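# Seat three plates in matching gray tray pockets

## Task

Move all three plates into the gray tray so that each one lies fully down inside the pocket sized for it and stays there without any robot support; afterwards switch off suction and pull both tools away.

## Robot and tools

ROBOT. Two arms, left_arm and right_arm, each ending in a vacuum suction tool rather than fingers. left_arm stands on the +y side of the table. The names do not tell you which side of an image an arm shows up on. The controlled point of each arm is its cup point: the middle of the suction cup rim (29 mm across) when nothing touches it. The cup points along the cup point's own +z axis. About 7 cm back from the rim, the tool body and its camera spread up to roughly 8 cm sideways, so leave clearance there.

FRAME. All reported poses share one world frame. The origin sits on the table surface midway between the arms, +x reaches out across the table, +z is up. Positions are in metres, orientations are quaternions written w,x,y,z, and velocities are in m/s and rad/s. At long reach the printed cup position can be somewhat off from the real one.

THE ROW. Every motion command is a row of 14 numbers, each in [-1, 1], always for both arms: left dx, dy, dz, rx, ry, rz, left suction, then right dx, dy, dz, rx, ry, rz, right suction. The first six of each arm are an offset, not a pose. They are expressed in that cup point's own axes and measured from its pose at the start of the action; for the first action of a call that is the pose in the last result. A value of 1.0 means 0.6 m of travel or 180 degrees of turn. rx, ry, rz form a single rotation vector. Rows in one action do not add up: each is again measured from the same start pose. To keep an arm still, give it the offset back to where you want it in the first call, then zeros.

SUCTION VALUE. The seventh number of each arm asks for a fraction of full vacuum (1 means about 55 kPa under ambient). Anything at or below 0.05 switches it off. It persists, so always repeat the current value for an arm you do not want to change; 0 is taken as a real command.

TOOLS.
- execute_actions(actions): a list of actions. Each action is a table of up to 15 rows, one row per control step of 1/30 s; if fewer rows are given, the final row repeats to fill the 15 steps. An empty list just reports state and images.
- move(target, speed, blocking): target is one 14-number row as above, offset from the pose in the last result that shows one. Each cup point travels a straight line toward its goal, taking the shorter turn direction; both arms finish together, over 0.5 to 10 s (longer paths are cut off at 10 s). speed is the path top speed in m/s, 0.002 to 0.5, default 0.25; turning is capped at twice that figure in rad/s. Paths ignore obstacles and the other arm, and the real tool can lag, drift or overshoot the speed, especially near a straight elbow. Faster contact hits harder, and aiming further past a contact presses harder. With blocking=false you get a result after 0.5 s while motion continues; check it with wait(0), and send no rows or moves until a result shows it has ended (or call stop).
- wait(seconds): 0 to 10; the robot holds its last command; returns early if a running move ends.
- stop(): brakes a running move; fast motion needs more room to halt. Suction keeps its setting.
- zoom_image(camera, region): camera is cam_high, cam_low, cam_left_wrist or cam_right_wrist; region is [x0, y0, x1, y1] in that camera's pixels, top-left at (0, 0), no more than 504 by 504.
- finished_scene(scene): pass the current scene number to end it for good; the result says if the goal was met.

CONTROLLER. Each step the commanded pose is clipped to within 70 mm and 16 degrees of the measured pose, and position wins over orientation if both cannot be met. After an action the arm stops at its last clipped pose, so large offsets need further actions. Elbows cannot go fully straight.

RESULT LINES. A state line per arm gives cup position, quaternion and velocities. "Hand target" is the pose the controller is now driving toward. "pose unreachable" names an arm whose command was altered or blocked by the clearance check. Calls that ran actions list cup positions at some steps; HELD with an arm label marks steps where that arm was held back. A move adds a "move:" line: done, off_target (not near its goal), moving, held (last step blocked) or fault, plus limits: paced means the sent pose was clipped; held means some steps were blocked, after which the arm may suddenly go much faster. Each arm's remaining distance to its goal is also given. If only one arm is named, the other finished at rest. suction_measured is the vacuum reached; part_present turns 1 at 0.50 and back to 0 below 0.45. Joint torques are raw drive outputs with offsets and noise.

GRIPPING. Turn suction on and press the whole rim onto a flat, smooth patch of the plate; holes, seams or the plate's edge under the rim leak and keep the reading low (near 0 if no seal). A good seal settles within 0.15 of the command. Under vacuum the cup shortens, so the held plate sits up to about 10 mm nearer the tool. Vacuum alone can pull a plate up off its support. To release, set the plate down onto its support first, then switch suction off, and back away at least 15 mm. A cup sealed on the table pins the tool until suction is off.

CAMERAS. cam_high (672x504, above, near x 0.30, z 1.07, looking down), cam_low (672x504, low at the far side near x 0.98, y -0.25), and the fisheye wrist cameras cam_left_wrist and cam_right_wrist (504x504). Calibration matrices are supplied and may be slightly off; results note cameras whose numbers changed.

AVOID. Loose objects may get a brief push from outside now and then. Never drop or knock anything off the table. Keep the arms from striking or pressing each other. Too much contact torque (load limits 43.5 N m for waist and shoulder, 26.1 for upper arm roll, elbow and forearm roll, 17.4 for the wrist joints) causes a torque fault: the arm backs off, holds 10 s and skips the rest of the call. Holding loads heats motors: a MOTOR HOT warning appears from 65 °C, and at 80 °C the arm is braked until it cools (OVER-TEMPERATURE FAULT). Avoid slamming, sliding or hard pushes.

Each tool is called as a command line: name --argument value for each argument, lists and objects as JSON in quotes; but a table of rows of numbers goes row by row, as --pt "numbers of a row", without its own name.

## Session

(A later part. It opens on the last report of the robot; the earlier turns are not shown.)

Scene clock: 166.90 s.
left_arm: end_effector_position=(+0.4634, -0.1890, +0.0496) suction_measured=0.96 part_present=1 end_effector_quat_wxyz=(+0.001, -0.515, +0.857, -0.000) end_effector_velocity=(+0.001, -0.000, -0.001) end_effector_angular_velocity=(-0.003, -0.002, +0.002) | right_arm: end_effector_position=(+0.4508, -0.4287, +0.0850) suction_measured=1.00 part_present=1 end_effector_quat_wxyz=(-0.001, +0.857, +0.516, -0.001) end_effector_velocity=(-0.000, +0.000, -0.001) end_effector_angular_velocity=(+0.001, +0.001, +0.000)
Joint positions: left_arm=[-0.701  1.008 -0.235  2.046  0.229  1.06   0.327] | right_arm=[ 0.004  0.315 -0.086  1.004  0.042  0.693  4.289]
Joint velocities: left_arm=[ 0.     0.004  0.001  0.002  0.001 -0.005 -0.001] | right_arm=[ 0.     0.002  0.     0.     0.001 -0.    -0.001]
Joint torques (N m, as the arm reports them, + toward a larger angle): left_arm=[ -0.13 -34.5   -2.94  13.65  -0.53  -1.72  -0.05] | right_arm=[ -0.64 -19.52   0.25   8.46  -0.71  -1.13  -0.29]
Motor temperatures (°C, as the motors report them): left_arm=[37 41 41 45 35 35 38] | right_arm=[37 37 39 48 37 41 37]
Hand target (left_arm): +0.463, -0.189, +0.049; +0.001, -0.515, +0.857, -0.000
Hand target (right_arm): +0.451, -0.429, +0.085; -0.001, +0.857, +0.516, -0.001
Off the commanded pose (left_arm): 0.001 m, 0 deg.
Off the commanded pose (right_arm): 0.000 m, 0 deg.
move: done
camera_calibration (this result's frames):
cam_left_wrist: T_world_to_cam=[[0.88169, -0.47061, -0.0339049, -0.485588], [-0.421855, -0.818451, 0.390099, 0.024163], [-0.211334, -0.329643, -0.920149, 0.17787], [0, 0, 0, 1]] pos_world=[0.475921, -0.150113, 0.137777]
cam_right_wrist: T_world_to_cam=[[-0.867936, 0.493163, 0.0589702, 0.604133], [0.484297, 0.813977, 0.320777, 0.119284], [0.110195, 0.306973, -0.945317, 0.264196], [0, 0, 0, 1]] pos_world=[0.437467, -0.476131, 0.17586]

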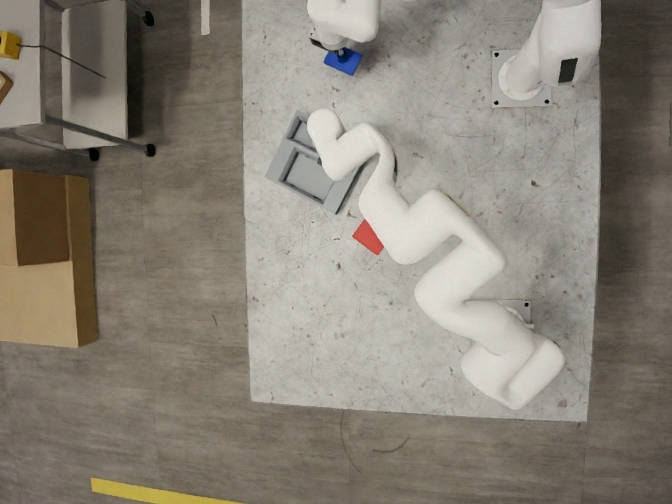

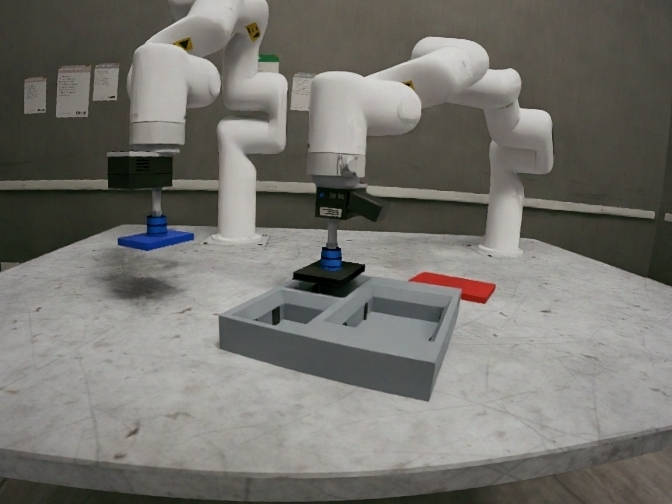

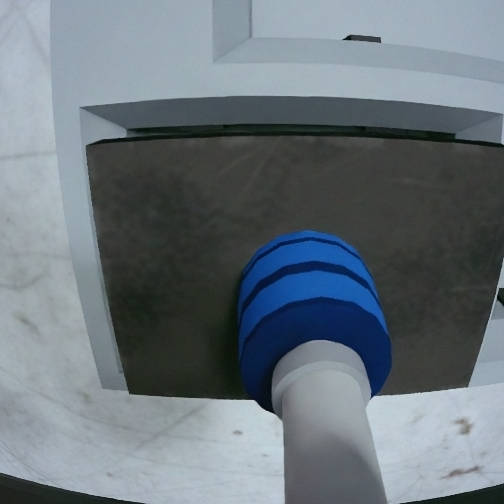

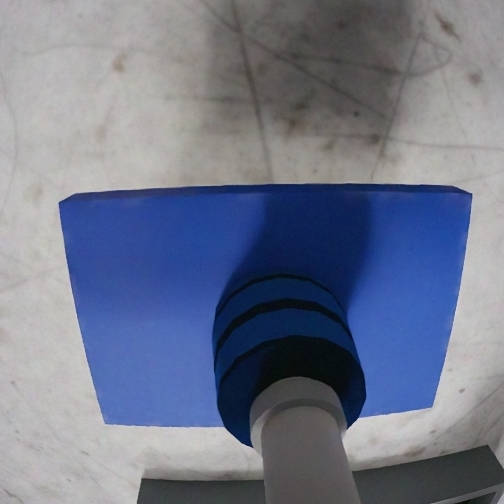

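move --target '[0.0017, 0.0033, 0.03, 0, 0, 0, 1, 0, 0, 0, 0, 0, 0, 1]' --speed 0.04

Scene clock: 203.43 s.
left_arm: end_effector_position=(+0.4613, -0.1889, +0.0320) suction_measured=0.99 part_present=1 end_effector_quat_wxyz=(+0.001, -0.515, +0.857, -0.001) end_effector_velocity=(+0.001, -0.001, +0.001) end_effector_angular_velocity=(-0.005, -0.005, -0.001) | right_arm: end_effector_position=(+0.4508, -0.4287, +0.0850) suction_measured=1.00 part_present=1 end_effector_quat_wxyz=(-0.001, +0.857, +0.516, -0.001) end_effector_velocity=(+0.000, +0.000, +0.000) end_effector_angular_velocity=(+0.000, -0.000, -0.001)
Joint positions: left_arm=[-0.703  1.03  -0.231  2.032  0.234  1.025  0.322] | right_arm=[ 0.004  0.315 -0.086  1.004  0.042  0.693  4.289]
Joint velocities: left_arm=[-0.    -0.001  0.     0.001  0.001 -0.005  0.001] | right_arm=[ 0.    -0.    -0.    -0.     0.001  0.     0.   ]
Joint torques (N m, as the arm reports them, + toward a larger angle): left_arm=[  0.3  -35.13  -2.81  13.63  -0.2   -1.95  -0.02] | right_arm=[ -0.22 -19.48   0.03   8.29  -0.74  -1.05   0.01]
Motor temperatures (°C, as the motors report them): left_arm=[37 42 41 47 35 35 38] | right_arm=[37 37 39 48 37 41 37]
Hand target (left_arm): +0.461, -0.189, +0.032; +0.001, -0.515, +0.857, -0.000
Hand target (right_arm): +0.451, -0.429, +0.085; -0.001, +0.857, +0.516, -0.001
Off the commanded pose (left_arm): 0.000 m, 0 deg.
Off the commanded pose (right_arm): 0.000 m, 0 deg.
move: done
camera_calibration (this result's frames):
cam_left_wrist: T_world_to_cam=[[0.881698, -0.470612, -0.0336659, -0.484305], [-0.421922, -0.818386, 0.390161, 0.0301888], [-0.211166, -0.3298, -0.920131, 0.16108], [0, 0, 0, 1]] pos_world=[0.473762, -0.15009, 0.120131]
cam_right_wrist: T_world_to_cam=[[-0.867936, 0.493162, 0.0589703, 0.604132], [0.484297, 0.813977, 0.320777, 0.119284], [0.110195, 0.306973, -0.945317, 0.264196], [0, 0, 0, 1]] pos_world=[0.437467, -0.476131, 0.17586]

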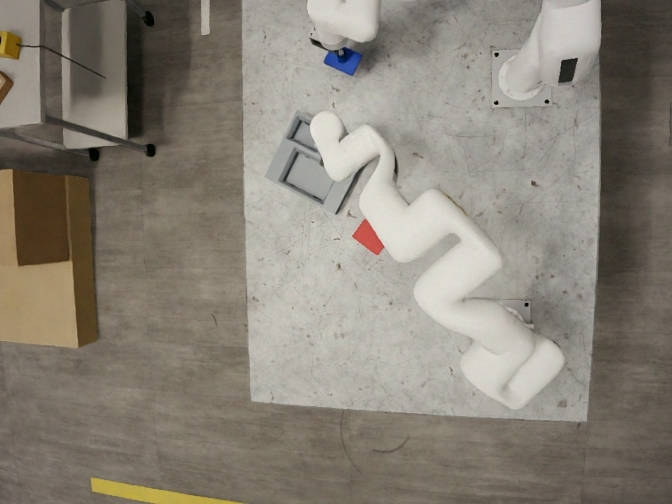

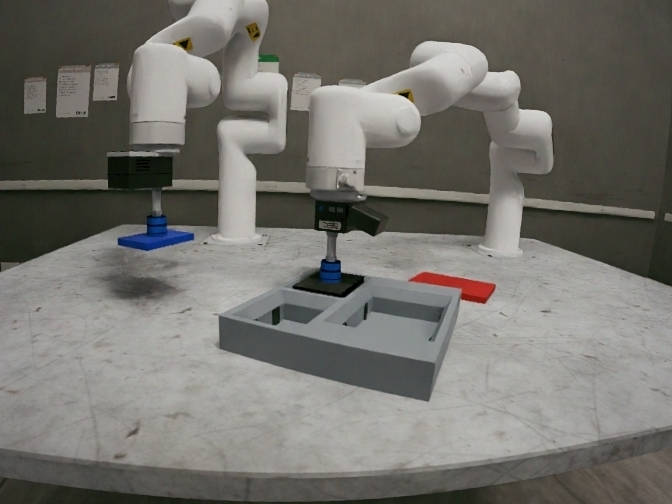

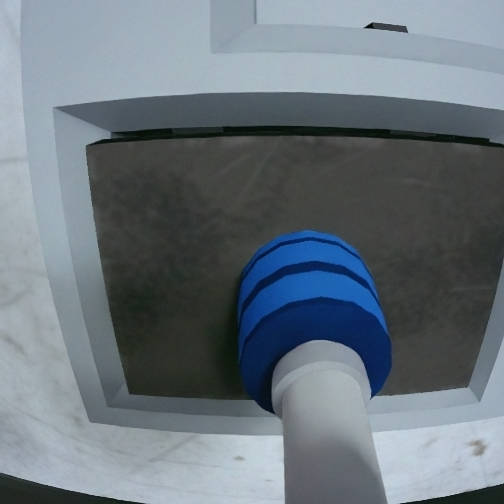

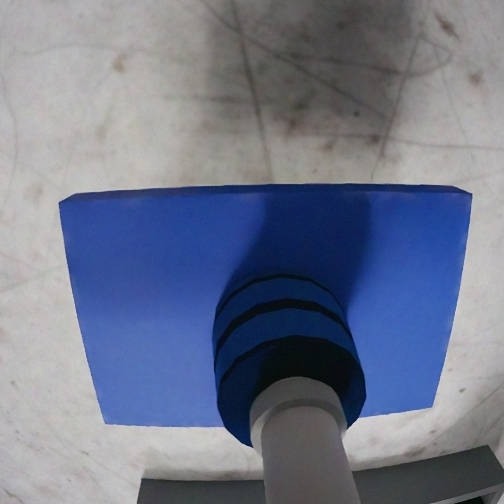

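move --target '[0, 0, 0.02, 0, 0, 0, 1, 0, 0, 0, 0, 0, 0, 1]' --speed 0.02

Scene clock: 207.83 s.
left_arm: end_effector_position=(+0.4613, -0.1891, +0.0204) suction_measured=0.98 part_present=1 end_effector_quat_wxyz=(+0.001, -0.515, +0.857, -0.001) end_effector_velocity=(+0.000, -0.000, -0.001) end_effector_angular_velocity=(-0.001, -0.000, -0.001) | right_arm: end_effector_position=(+0.4508, -0.4287, +0.0850) suction_measured=1.00 part_present=1 end_effector_quat_wxyz=(-0.001, +0.857, +0.516, -0.001) end_effector_velocity=(-0.000, -0.001, -0.000) end_effector_angular_velocity=(+0.000, +0.001, -0.000)
Joint positions: left_arm=[-0.704  1.05  -0.229  2.034  0.236  1.007  0.321] | right_arm=[ 0.004  0.315 -0.086  1.004  0.042  0.693  4.289]
Joint velocities: left_arm=[-0.     0.003  0.     0.001 -0.    -0.003  0.001] | right_arm=[ 0.     0.001 -0.001 -0.     0.001  0.    -0.002]
Joint torques (N m, as the arm reports them, + toward a larger angle): left_arm=[  0.33 -34.51  -2.92  13.44  -0.25  -1.78   0.04] | right_arm=[  0.1  -19.32   0.42   8.26  -0.63  -0.89  -0.12]
Motor temperatures (°C, as the motors report them): left_arm=[37 42 41 47 35 35 38] | right_arm=[37 37 39 48 37 41 37]
Hand target (left_arm): +0.461, -0.189, +0.020; +0.001, -0.515, +0.857, -0.001
Hand target (right_arm): +0.451, -0.429, +0.085; -0.001, +0.857, +0.516, -0.001
Off the commanded pose (left_arm): 0.000 m, 0 deg.
Off the commanded pose (right_arm): 0.000 m, 0 deg.
move: done
camera_calibration (this result's frames):
cam_left_wrist: T_world_to_cam=[[0.881678, -0.470684, -0.0331785, -0.48483], [-0.422107, -0.818199, 0.390353, 0.034727], [-0.21088, -0.330161, -0.920067, 0.150235], [0, 0, 0, 1]] pos_world=[0.473803, -0.150186, 0.108584]
cam_right_wrist: T_world_to_cam=[[-0.867936, 0.493162, 0.0589704, 0.604132], [0.484297, 0.813977, 0.320777, 0.119284], [0.110195, 0.306973, -0.945317, 0.264196], [0, 0, 0, 1]] pos_world=[0.437467, -0.476131, 0.17586]

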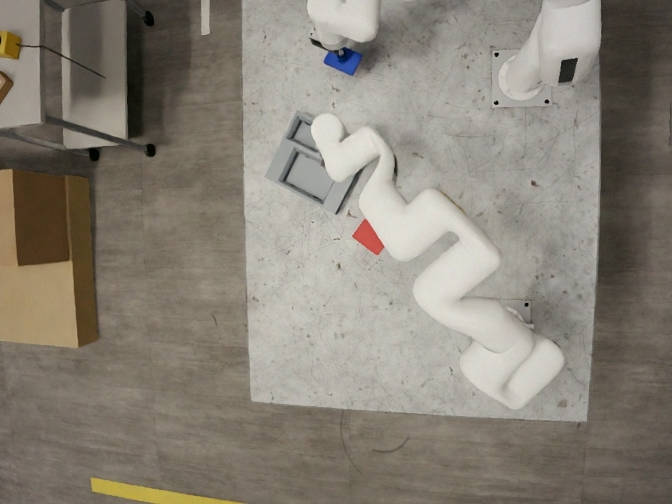

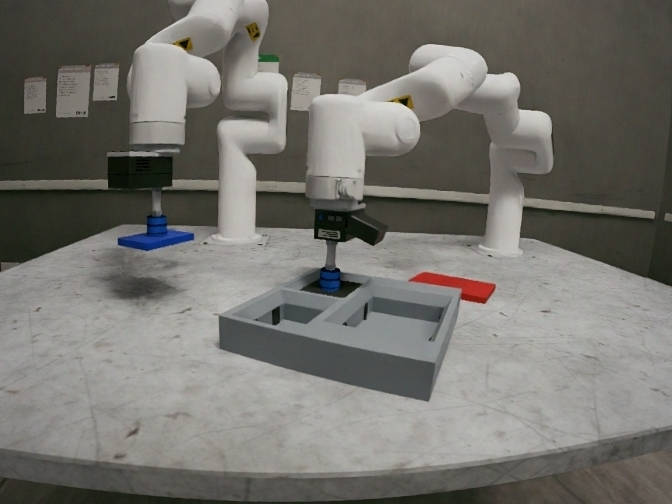

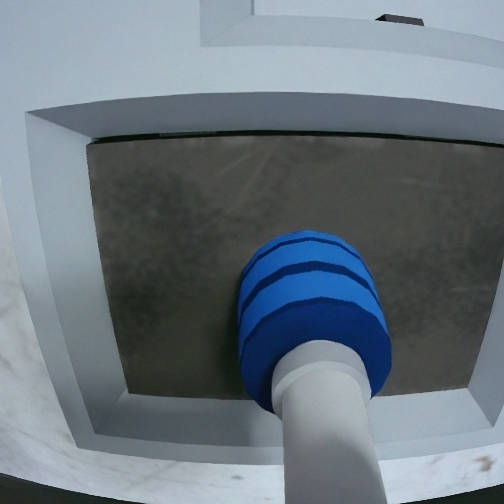

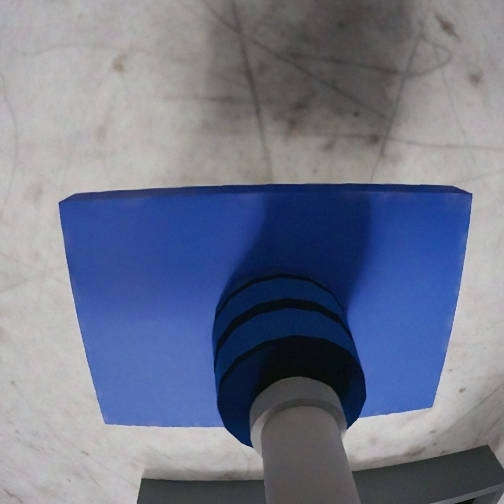

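Going in cleanly. Continue down another 9 mm.

move --target '[0, 0, 0.015, 0, 0, 0, 1, 0, 0, 0, 0, 0, 0, 1]' --speed 0.015

Scene clock: 210.23 s.
left_arm: end_effector_position=(+0.4614, -0.1891, +0.0117) suction_measured=0.98 part_present=1 end_effector_quat_wxyz=(+0.001, -0.515, +0.857, -0.001) end_effector_velocity=(+0.000, -0.000, -0.000) end_effector_angular_velocity=(-0.001, -0.001, -0.001) | right_arm: end_effector_position=(+0.4508, -0.4287, +0.0850) suction_measured=1.00 part_present=1 end_effector_quat_wxyz=(-0.001, +0.857, +0.516, -0.001) end_effector_velocity=(+0.000, +0.001, +0.001) end_effector_angular_velocity=(+0.001, -0.001, +0.000)
Joint positions: left_arm=[-0.706  1.066 -0.227  2.037  0.238  0.994  0.32 ] | right_arm=[ 0.004  0.315 -0.086  1.004  0.042  0.693  4.289]
Joint velocities: left_arm=[-0.     0.001  0.     0.001  0.    -0.001  0.001] | right_arm=[ 0.    -0.001  0.001 -0.     0.002 -0.    -0.001]
Joint torques (N m, as the arm reports them, + toward a larger angle): left_arm=[  0.94 -33.29  -3.16  12.23  -0.5   -1.64   0.21] | right_arm=[ -0.25 -19.58  -0.16   8.44  -0.9   -0.91  -0.21]
Motor temperatures (°C, as the motors report them): left_arm=[37 42 41 46 35 35 38] | right_arm=[37 37 39 48 37 41 37]
Hand target (left_arm): +0.461, -0.189, +0.011; +0.001, -0.515, +0.857, -0.001
Hand target (right_arm): +0.451, -0.429, +0.085; -0.001, +0.857, +0.516, -0.001
Off the commanded pose (left_arm): 0.000 m, 0 deg.
Off the commanded pose (right_arm): 0.000 m, 0 deg.
move: done
camera_calibration (this result's frames):
cam_left_wrist: T_world_to_cam=[[0.881683, -0.470685, -0.0330225, -0.485176], [-0.422157, -0.818168, 0.390364, 0.0381989], [-0.210756, -0.330237, -0.920068, 0.14208], [0, 0, 0, 1]] pos_world=[0.473841, -0.150192, 0.0997897]
cam_right_wrist: T_world_to_cam=[[-0.867937, 0.493162, 0.0589705, 0.604132], [0.484297, 0.813977, 0.320777, 0.119284], [0.110194, 0.306973, -0.945317, 0.264196], [0, 0, 0, 1]] pos_world=[0.437467, -0.476131, 0.175859]

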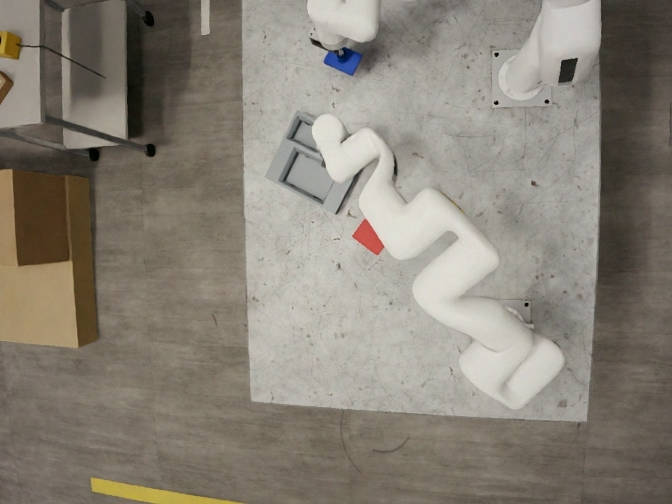

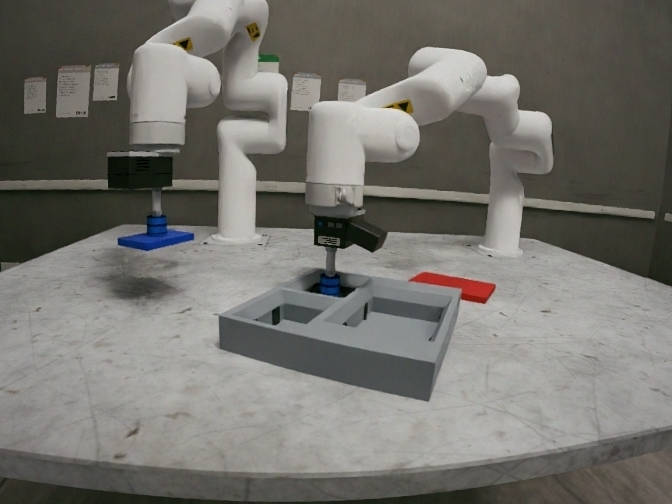

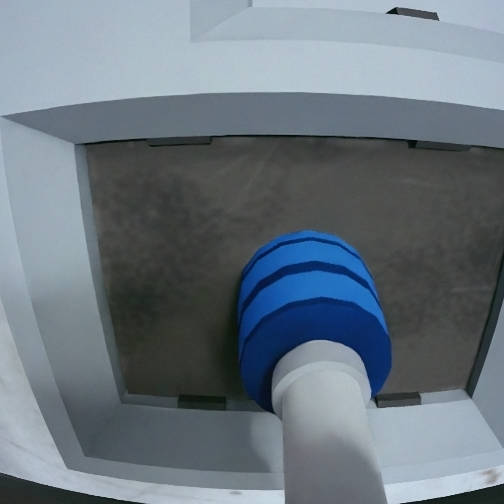

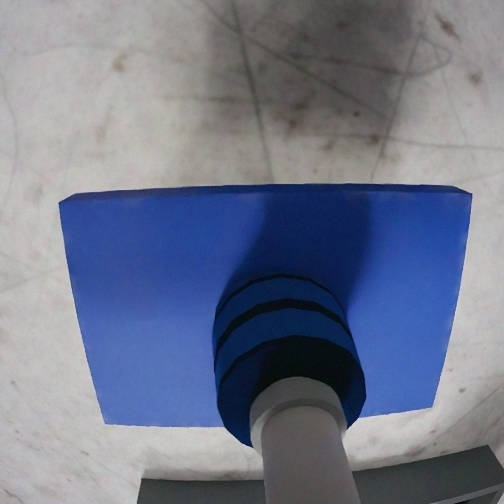

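move --target '[0, 0, 0.006, 0, 0, 0, 1, 0, 0, 0, 0, 0, 0, 1]' --speed 0.01

Scene clock: 213.23 s.
left_arm: end_effector_position=(+0.4613, -0.1891, +0.0081) suction_measured=1.00 part_present=1 end_effector_quat_wxyz=(+0.001, -0.515, +0.857, -0.001) end_effector_velocity=(-0.000, -0.000, -0.001) end_effector_angular_velocity=(-0.000, +0.000, +0.001) | right_arm: end_effector_position=(+0.4508, -0.4287, +0.0850) suction_measured=1.00 part_present=1 end_effector_quat_wxyz=(-0.001, +0.857, +0.516, -0.001) end_effector_velocity=(-0.000, -0.001, -0.001) end_effector_angular_velocity=(-0.002, +0.003, +0.002)
Joint positions: left_arm=[-0.706  1.072 -0.226  2.039  0.239  0.989  0.32 ] | right_arm=[ 0.004  0.315 -0.086  1.004  0.042  0.693  4.289]
Joint velocities: left_arm=[-0.     0.002  0.     0.001 -0.    -0.001 -0.001] | right_arm=[ 0.     0.002 -0.001  0.    -0.003  0.    -0.001]
Joint torques (N m, as the arm reports them, + toward a larger angle): left_arm=[  0.2  -32.79  -2.83  12.25  -0.28  -1.68   0.22] | right_arm=[ -0.41 -19.65   0.12   8.35  -0.82  -1.28  -0.3 ]
Motor temperatures (°C, as the motors report them): left_arm=[37 42 41 46 35 35 38] | right_arm=[37 37 39 48 37 41 37]
Hand target (left_arm): +0.461, -0.189, +0.008; +0.001, -0.515, +0.857, -0.001
Hand target (right_arm): +0.451, -0.429, +0.085; -0.001, +0.857, +0.516, -0.001
Off the commanded pose (left_arm): 0.000 m, 0 deg.
Off the commanded pose (right_arm): 0.000 m, 0 deg.
move: done
camera_calibration (this result's frames):
cam_left_wrist: T_world_to_cam=[[0.881654, -0.470725, -0.0332257, -0.485218], [-0.422139, -0.818204, 0.390309, 0.0395804], [-0.210914, -0.330091, -0.920084, 0.138869], [0, 0, 0, 1]] pos_world=[0.473792, -0.15018, 0.0962013]
cam_right_wrist: T_world_to_cam=[[-0.867936, 0.493162, 0.0589705, 0.604132], [0.484297, 0.813977, 0.320777, 0.119284], [0.110194, 0.306973, -0.945317, 0.264196], [0, 0, 0, 1]] pos_world=[0.437467, -0.47613, 0.175859]

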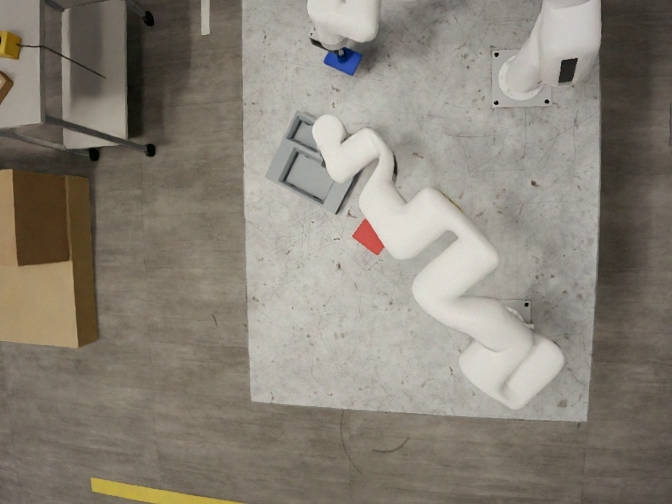

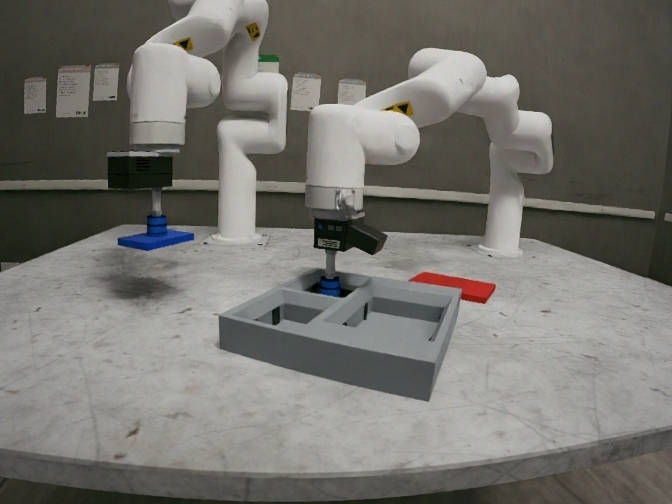

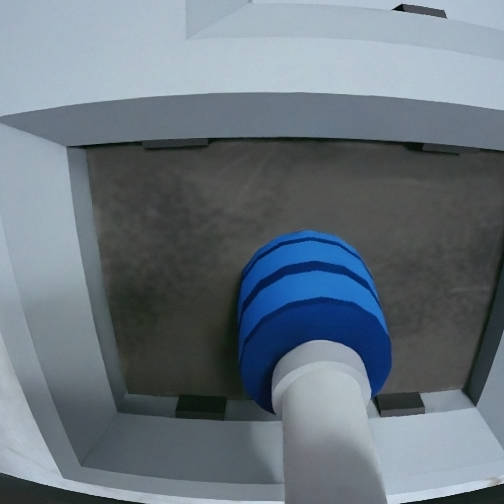

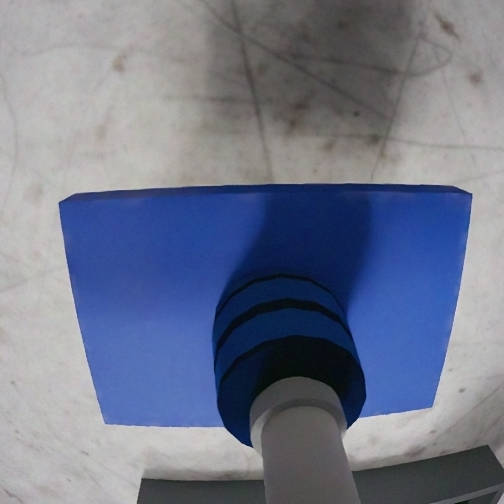

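Still moving with only friction. Continue 3 mm more.

move --target '[0, 0, 0.005, 0, 0, 0, 1, 0, 0, 0, 0, 0, 0, 1]' --speed 0.01

Scene clock: 215.47 s.
left_arm: end_effector_position=(+0.4614, -0.1891, +0.0052) suction_measured=0.99 part_present=1 end_effector_quat_wxyz=(+0.001, -0.515, +0.857, -0.001) end_effector_velocity=(-0.000, -0.000, -0.000) end_effector_angular_velocity=(-0.000, +0.000, +0.001) | right_arm: end_effector_position=(+0.4508, -0.4287, +0.0850) suction_measured=1.00 part_present=1 end_effector_quat_wxyz=(-0.001, +0.857, +0.516, -0.001) end_effector_velocity=(-0.000, -0.000, -0.000) end_effector_angular_velocity=(-0.001, +0.000, +0.002)
Joint positions: left_arm=[-0.707  1.078 -0.225  2.04   0.24   0.984  0.319] | right_arm=[ 0.004  0.315 -0.086  1.004  0.042  0.693  4.289]
Joint velocities: left_arm=[-0.001  0.001 -0.     0.001 -0.     0.    -0.001] | right_arm=[ 0.     0.    -0.     0.    -0.002 -0.    -0.001]
Joint torques (N m, as the arm reports them, + toward a larger angle): left_arm=[  0.77 -33.01  -3.05  12.09  -0.22  -1.7   -0.06] | right_arm=[ -0.09 -19.83  -0.17   8.32  -0.48  -0.98  -0.02]
Motor temperatures (°C, as the motors report them): left_arm=[37 42 41 46 35 35 38] | right_arm=[37 37 39 48 37 41 37]
Hand target (left_arm): +0.461, -0.189, +0.005; +0.001, -0.515, +0.857, -0.001
Hand target (right_arm): +0.451, -0.429, +0.085; -0.001, +0.857, +0.516, -0.001
Off the commanded pose (left_arm): 0.000 m, 0 deg.
Off the commanded pose (right_arm): 0.000 m, 0 deg.
move: done
camera_calibration (this result's frames):
cam_left_wrist: T_world_to_cam=[[0.881677, -0.470699, -0.0329938, -0.485397], [-0.422181, -0.818158, 0.39036, 0.0407203], [-0.210736, -0.330242, -0.920071, 0.136156], [0, 0, 0, 1]] pos_world=[0.473847, -0.150196, 0.0933626]
cam_right_wrist: T_world_to_cam=[[-0.867937, 0.493162, 0.0589706, 0.604132], [0.484297, 0.813977, 0.320777, 0.119284], [0.110194, 0.306973, -0.945317, 0.264196], [0, 0, 0, 1]] pos_world=[0.437467, -0.47613, 0.175859]

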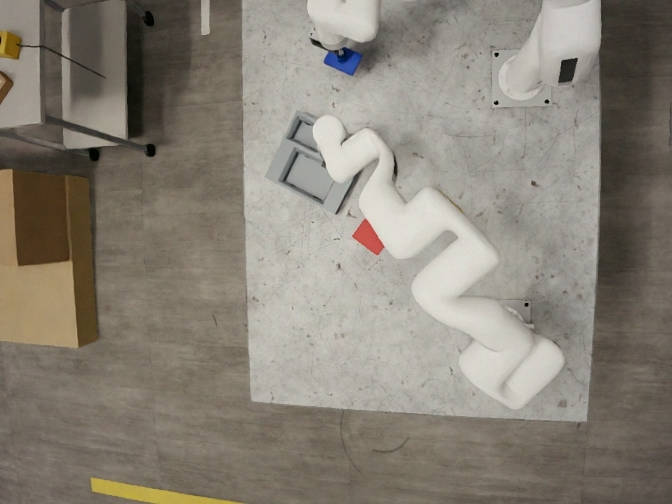

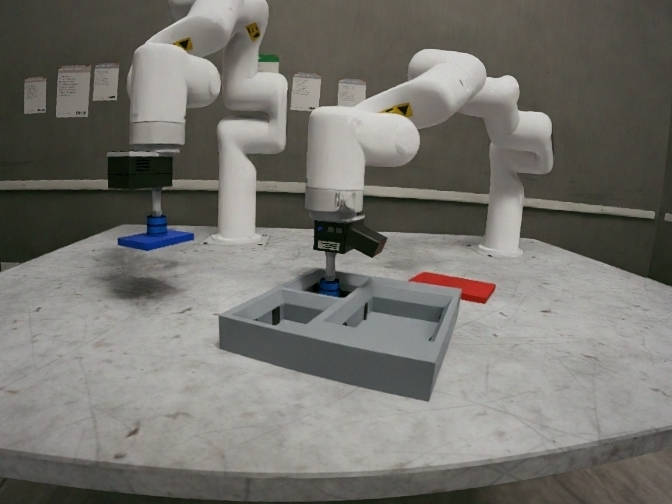

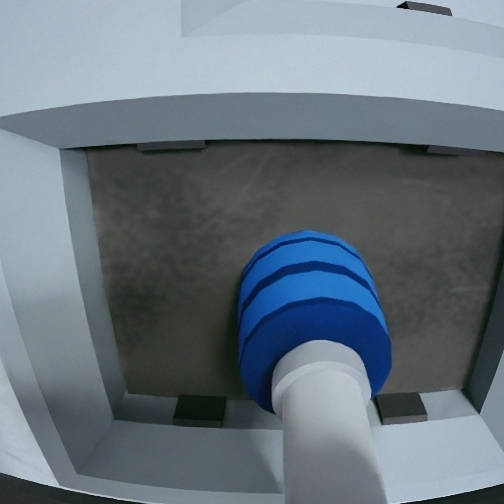

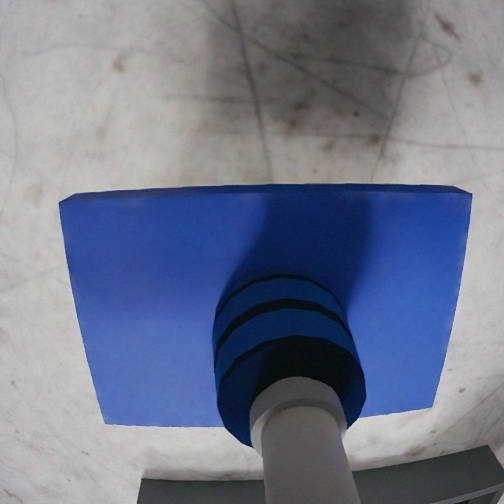

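move --target '[0, 0, 0.004, 0, 0, 0, 1, 0, 0, 0, 0, 0, 0, 1]' --speed 0.01

Scene clock: 217.63 s.
left_arm: end_effector_position=(+0.4614, -0.1891, +0.0029) suction_measured=0.99 part_present=1 end_effector_quat_wxyz=(+0.001, -0.515, +0.857, -0.001) end_effector_velocity=(+0.001, -0.000, +0.000) end_effector_angular_velocity=(-0.001, -0.001, +0.001) | right_arm: end_effector_position=(+0.4508, -0.4287, +0.0850) suction_measured=1.00 part_present=1 end_effector_quat_wxyz=(-0.001, +0.857, +0.516, -0.001) end_effector_velocity=(-0.000, -0.001, +0.000) end_effector_angular_velocity=(-0.001, +0.000, -0.001)
Joint positions: left_arm=[-0.707  1.082 -0.224  2.041  0.24   0.981  0.319] | right_arm=[ 0.004  0.315 -0.086  1.004  0.042  0.693  4.289]
Joint velocities: left_arm=[ 0.     0.     0.     0.001  0.    -0.001 -0.001] | right_arm=[-0.    -0.001 -0.001 -0.    -0.002  0.     0.001]
Joint torques (N m, as the arm reports them, + toward a larger angle): left_arm=[  0.24 -33.31  -2.75  12.04  -0.16  -1.54  -0.05] | right_arm=[ -0.69 -19.7    0.04   8.16  -0.69  -1.29  -0.24]
Motor temperatures (°C, as the motors report them): left_arm=[37 42 41 46 35 35 38] | right_arm=[37 37 39 48 37 41 37]
Hand target (left_arm): +0.461, -0.189, +0.003; +0.001, -0.515, +0.857, -0.001
Hand target (right_arm): +0.451, -0.429, +0.085; -0.001, +0.857, +0.516, -0.001
Off the commanded pose (left_arm): 0.000 m, 0 deg.
Off the commanded pose (right_arm): 0.000 m, 0 deg.
move: done
camera_calibration (this result's frames):
cam_left_wrist: T_world_to_cam=[[0.881656, -0.470731, -0.0330914, -0.485435], [-0.422181, -0.818165, 0.390344, 0.0416061], [-0.210821, -0.330179, -0.920074, 0.134065], [0, 0, 0, 1]] pos_world=[0.473816, -0.150203, 0.0910456]
cam_right_wrist: T_world_to_cam=[[-0.867937, 0.493162, 0.0589707, 0.604132], [0.484297, 0.813977, 0.320777, 0.119284], [0.110194, 0.306974, -0.945317, 0.264196], [0, 0, 0, 1]] pos_world=[0.437467, -0.47613, 0.175859]

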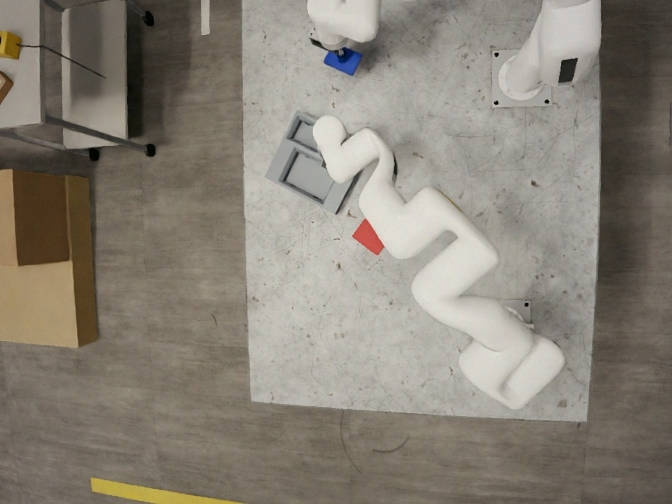

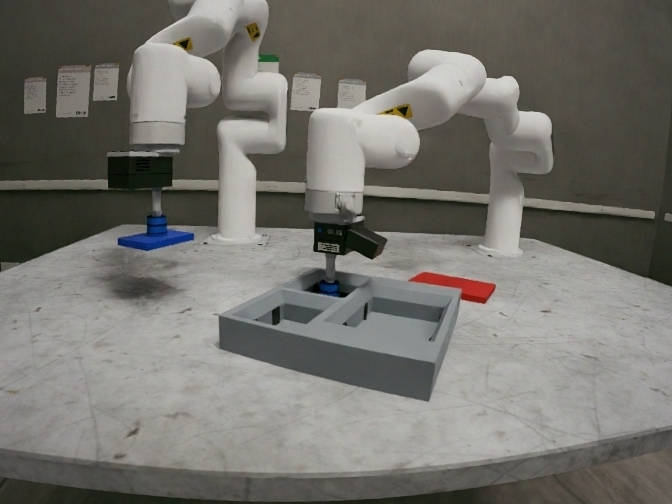

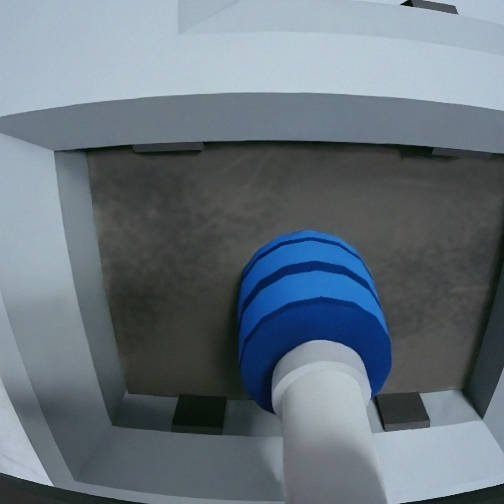

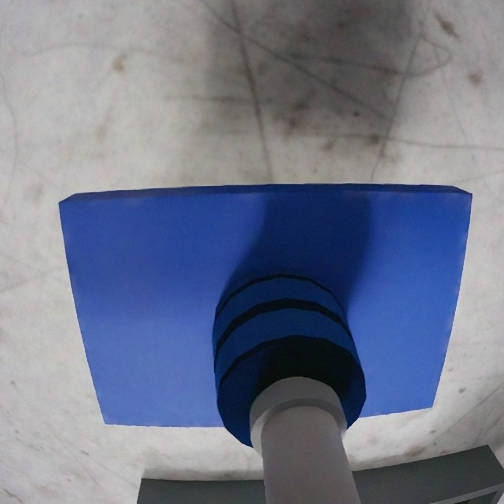

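Still no bottoming. Continue 2 mm.

move --target '[0, 0, 0.0035, 0, 0, 0, 1, 0, 0, 0, 0, 0, 0, 1]' --speed 0.01

Scene clock: 220.07 s.
left_arm: end_effector_position=(+0.4618, -0.1897, +0.0022) suction_measured=0.99 part_present=1 end_effector_quat_wxyz=(+0.001, -0.515, +0.857, -0.002) end_effector_velocity=(-0.000, +0.000, -0.000) end_effector_angular_velocity=(+0.000, +0.000, -0.000) | right_arm: end_effector_position=(+0.4508, -0.4287, +0.0850) suction_measured=1.00 part_present=1 end_effector_quat_wxyz=(-0.001, +0.857, +0.516, -0.001) end_effector_velocity=(+0.000, +0.000, -0.000) end_effector_angular_velocity=(+0.000, +0.000, +0.001)
Joint positions: left_arm=[-0.707  1.084 -0.224  2.043  0.241  0.979  0.319] | right_arm=[ 0.004  0.315 -0.086  1.004  0.042  0.693  4.289]
Joint velocities: left_arm=[-0.     0.     0.    -0.     0.    -0.001 -0.   ] | right_arm=[ 0.     0.001  0.     0.    -0.    -0.    -0.001]
Joint torques (N m, as the arm reports them, + toward a larger angle): left_arm=[  0.77 -25.41  -2.19  10.57  -0.16  -3.2    0.23] | right_arm=[ -0.69 -20.07  -0.05   8.33  -0.55  -1.24  -0.18]
Motor temperatures (°C, as the motors report them): left_arm=[37 42 41 46 35 35 38] | right_arm=[37 37 39 48 37 41 37]
Hand target (left_arm): +0.461, -0.189, +0.001; +0.001, -0.515, +0.857, -0.001
Hand target (right_arm): +0.451, -0.429, +0.085; -0.001, +0.857, +0.516, -0.001
Off the commanded pose (left_arm): 0.002 m, 0 deg.
Off the commanded pose (right_arm): 0.000 m, 0 deg.
move: done
camera_calibration (this result's frames):
cam_left_wrist: T_world_to_cam=[[0.881735, -0.470726, -0.0310066, -0.486138], [-0.422689, -0.81752, 0.391147, 0.0419477], [-0.209472, -0.331782, -0.919806, 0.132428], [0, 0, 0, 1]] pos_world=[0.474115, -0.150607, 0.0903265]
cam_right_wrist: T_world_to_cam=[[-0.867936, 0.493162, 0.0589706, 0.604132], [0.484297, 0.813977, 0.320777, 0.119284], [0.110194, 0.306974, -0.945317, 0.264196], [0, 0, 0, 1]] pos_world=[0.437467, -0.47613, 0.175859]

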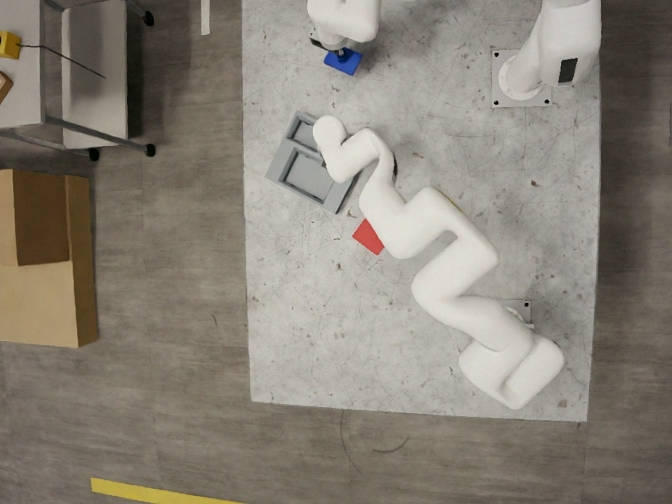

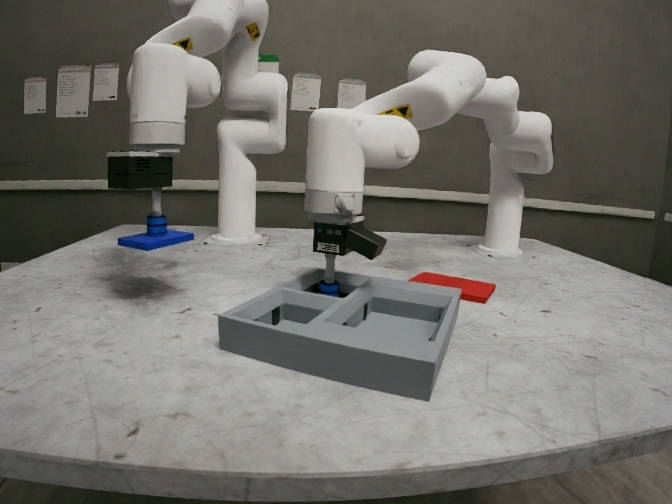

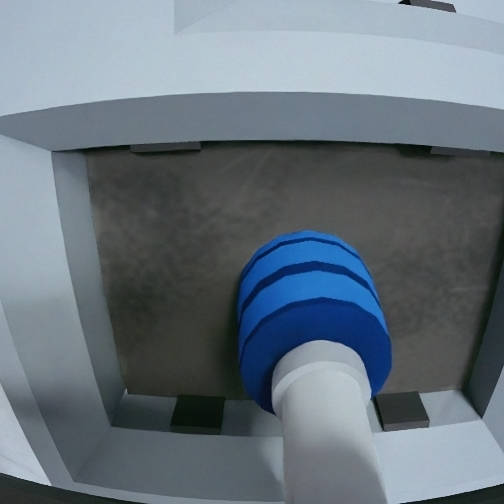

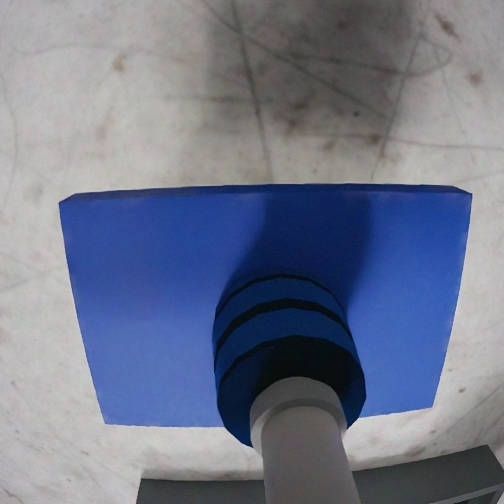

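execute_actions --actions '[[[0, 0, -0.001, 0, 0, 0, 0, 0, 0, 0, 0, 0, 0, 1]]]'

Scene clock: 223.20 s.
left_arm: end_effector_position=(+0.4616, -0.1894, +0.0020) suction_measured=0.01 part_present=0 end_effector_quat_wxyz=(+0.001, -0.515, +0.857, -0.002) end_effector_velocity=(+0.000, +0.001, -0.000) end_effector_angular_velocity=(+0.001, +0.001, +0.000) | right_arm: end_effector_position=(+0.4508, -0.4287, +0.0850) suction_measured=1.00 part_present=1 end_effector_quat_wxyz=(-0.001, +0.857, +0.516, -0.001) end_effector_velocity=(-0.000, -0.000, -0.000) end_effector_angular_velocity=(-0.001, +0.001, +0.002)
Joint positions: left_arm=[-0.707  1.084 -0.224  2.043  0.24   0.979  0.319] | right_arm=[ 0.004  0.315 -0.086  1.004  0.042  0.693  4.289]
Joint velocities: left_arm=[ 0.001 -0.     0.     0.    -0.001  0.002  0.001] | right_arm=[-0.     0.     0.    -0.    -0.002  0.    -0.001]
Joint torques (N m, as the arm reports them, + toward a larger angle): left_arm=[  0.97 -23.12  -1.55   6.59  -0.07  -1.06  -0.01] | right_arm=[  0.13 -19.24  -0.21   8.28  -0.7   -0.89  -0.3 ]
Motor temperatures (°C, as the motors report them): left_arm=[37 42 41 45 35 35 38] | right_arm=[37 37 39 49 37 41 37]
Hand target (left_arm): +0.462, -0.190, +0.003; +0.001, -0.515, +0.857, -0.002
Hand target (right_arm): +0.451, -0.429, +0.085; -0.001, +0.857, +0.516, -0.001
Off the commanded pose (left_arm): 0.001 m, 0 deg.
Off the commanded pose (right_arm): 0.000 m, 0 deg.
Step readings (end_effector_position):
0: left_arm (+0.4615, -0.1893, +0.0014) | right_arm (+0.4508, -0.4287, +0.0850)
1: left_arm (+0.4616, -0.1893, +0.0015) | right_arm (+0.4508, -0.4287, +0.0850)
2: left_arm (+0.4617, -0.1894, +0.0017) | right_arm (+0.4508, -0.4287, +0.0850)
4: left_arm (+0.4617, -0.1894, +0.0018) | right_arm (+0.4508, -0.4287, +0.0850)
8: left_arm (+0.4617, -0.1894, +0.0019) | right_arm (+0.4508, -0.4287, +0.0850)
15: end_effector_position above
camera_calibration (this result's frames):
cam_left_wrist: T_world_to_cam=[[0.881718, -0.470707, -0.0317678, -0.485886], [-0.422483, -0.817765, 0.390856, 0.042014], [-0.209957, -0.331204, -0.919903, 0.132628], [0, 0, 0, 1]] pos_world=[0.474011, -0.150425, 0.0901479]
cam_right_wrist: T_world_to_cam=[[-0.867937, 0.493162, 0.0589707, 0.604132], [0.484297, 0.813977, 0.320777, 0.119284], [0.110194, 0.306974, -0.945317, 0.264196], [0, 0, 0, 1]] pos_world=[0.437467, -0.47613, 0.175859]

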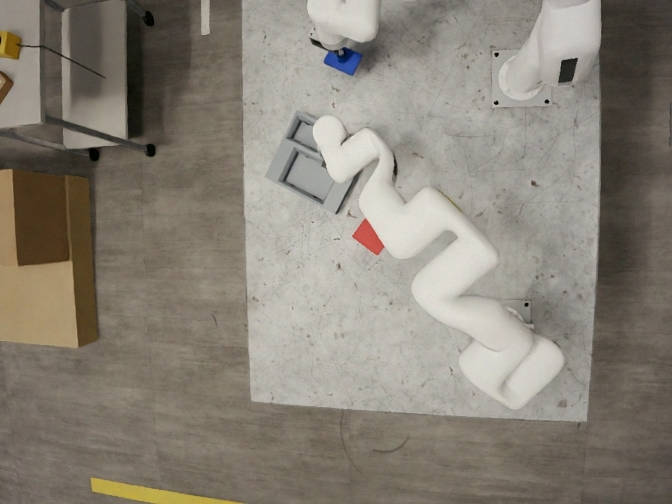

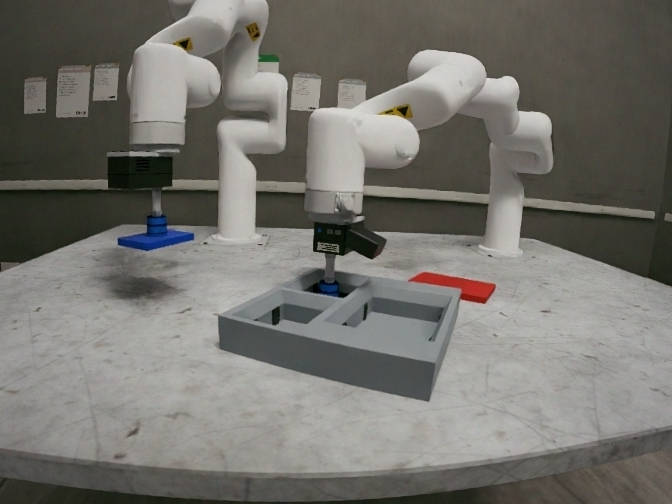

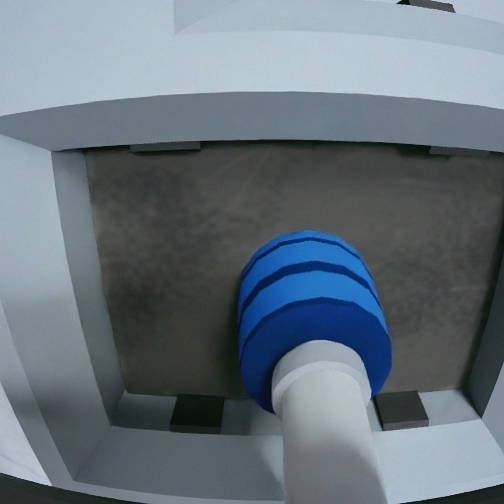

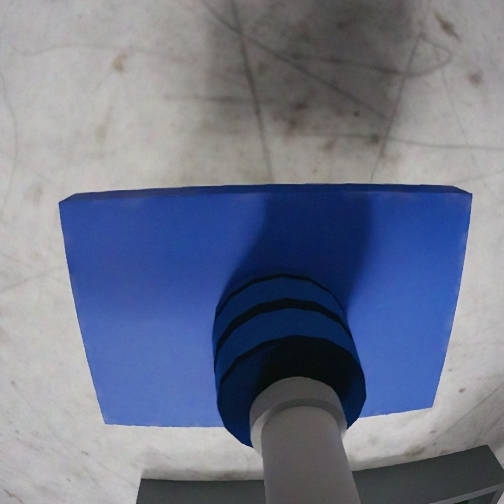

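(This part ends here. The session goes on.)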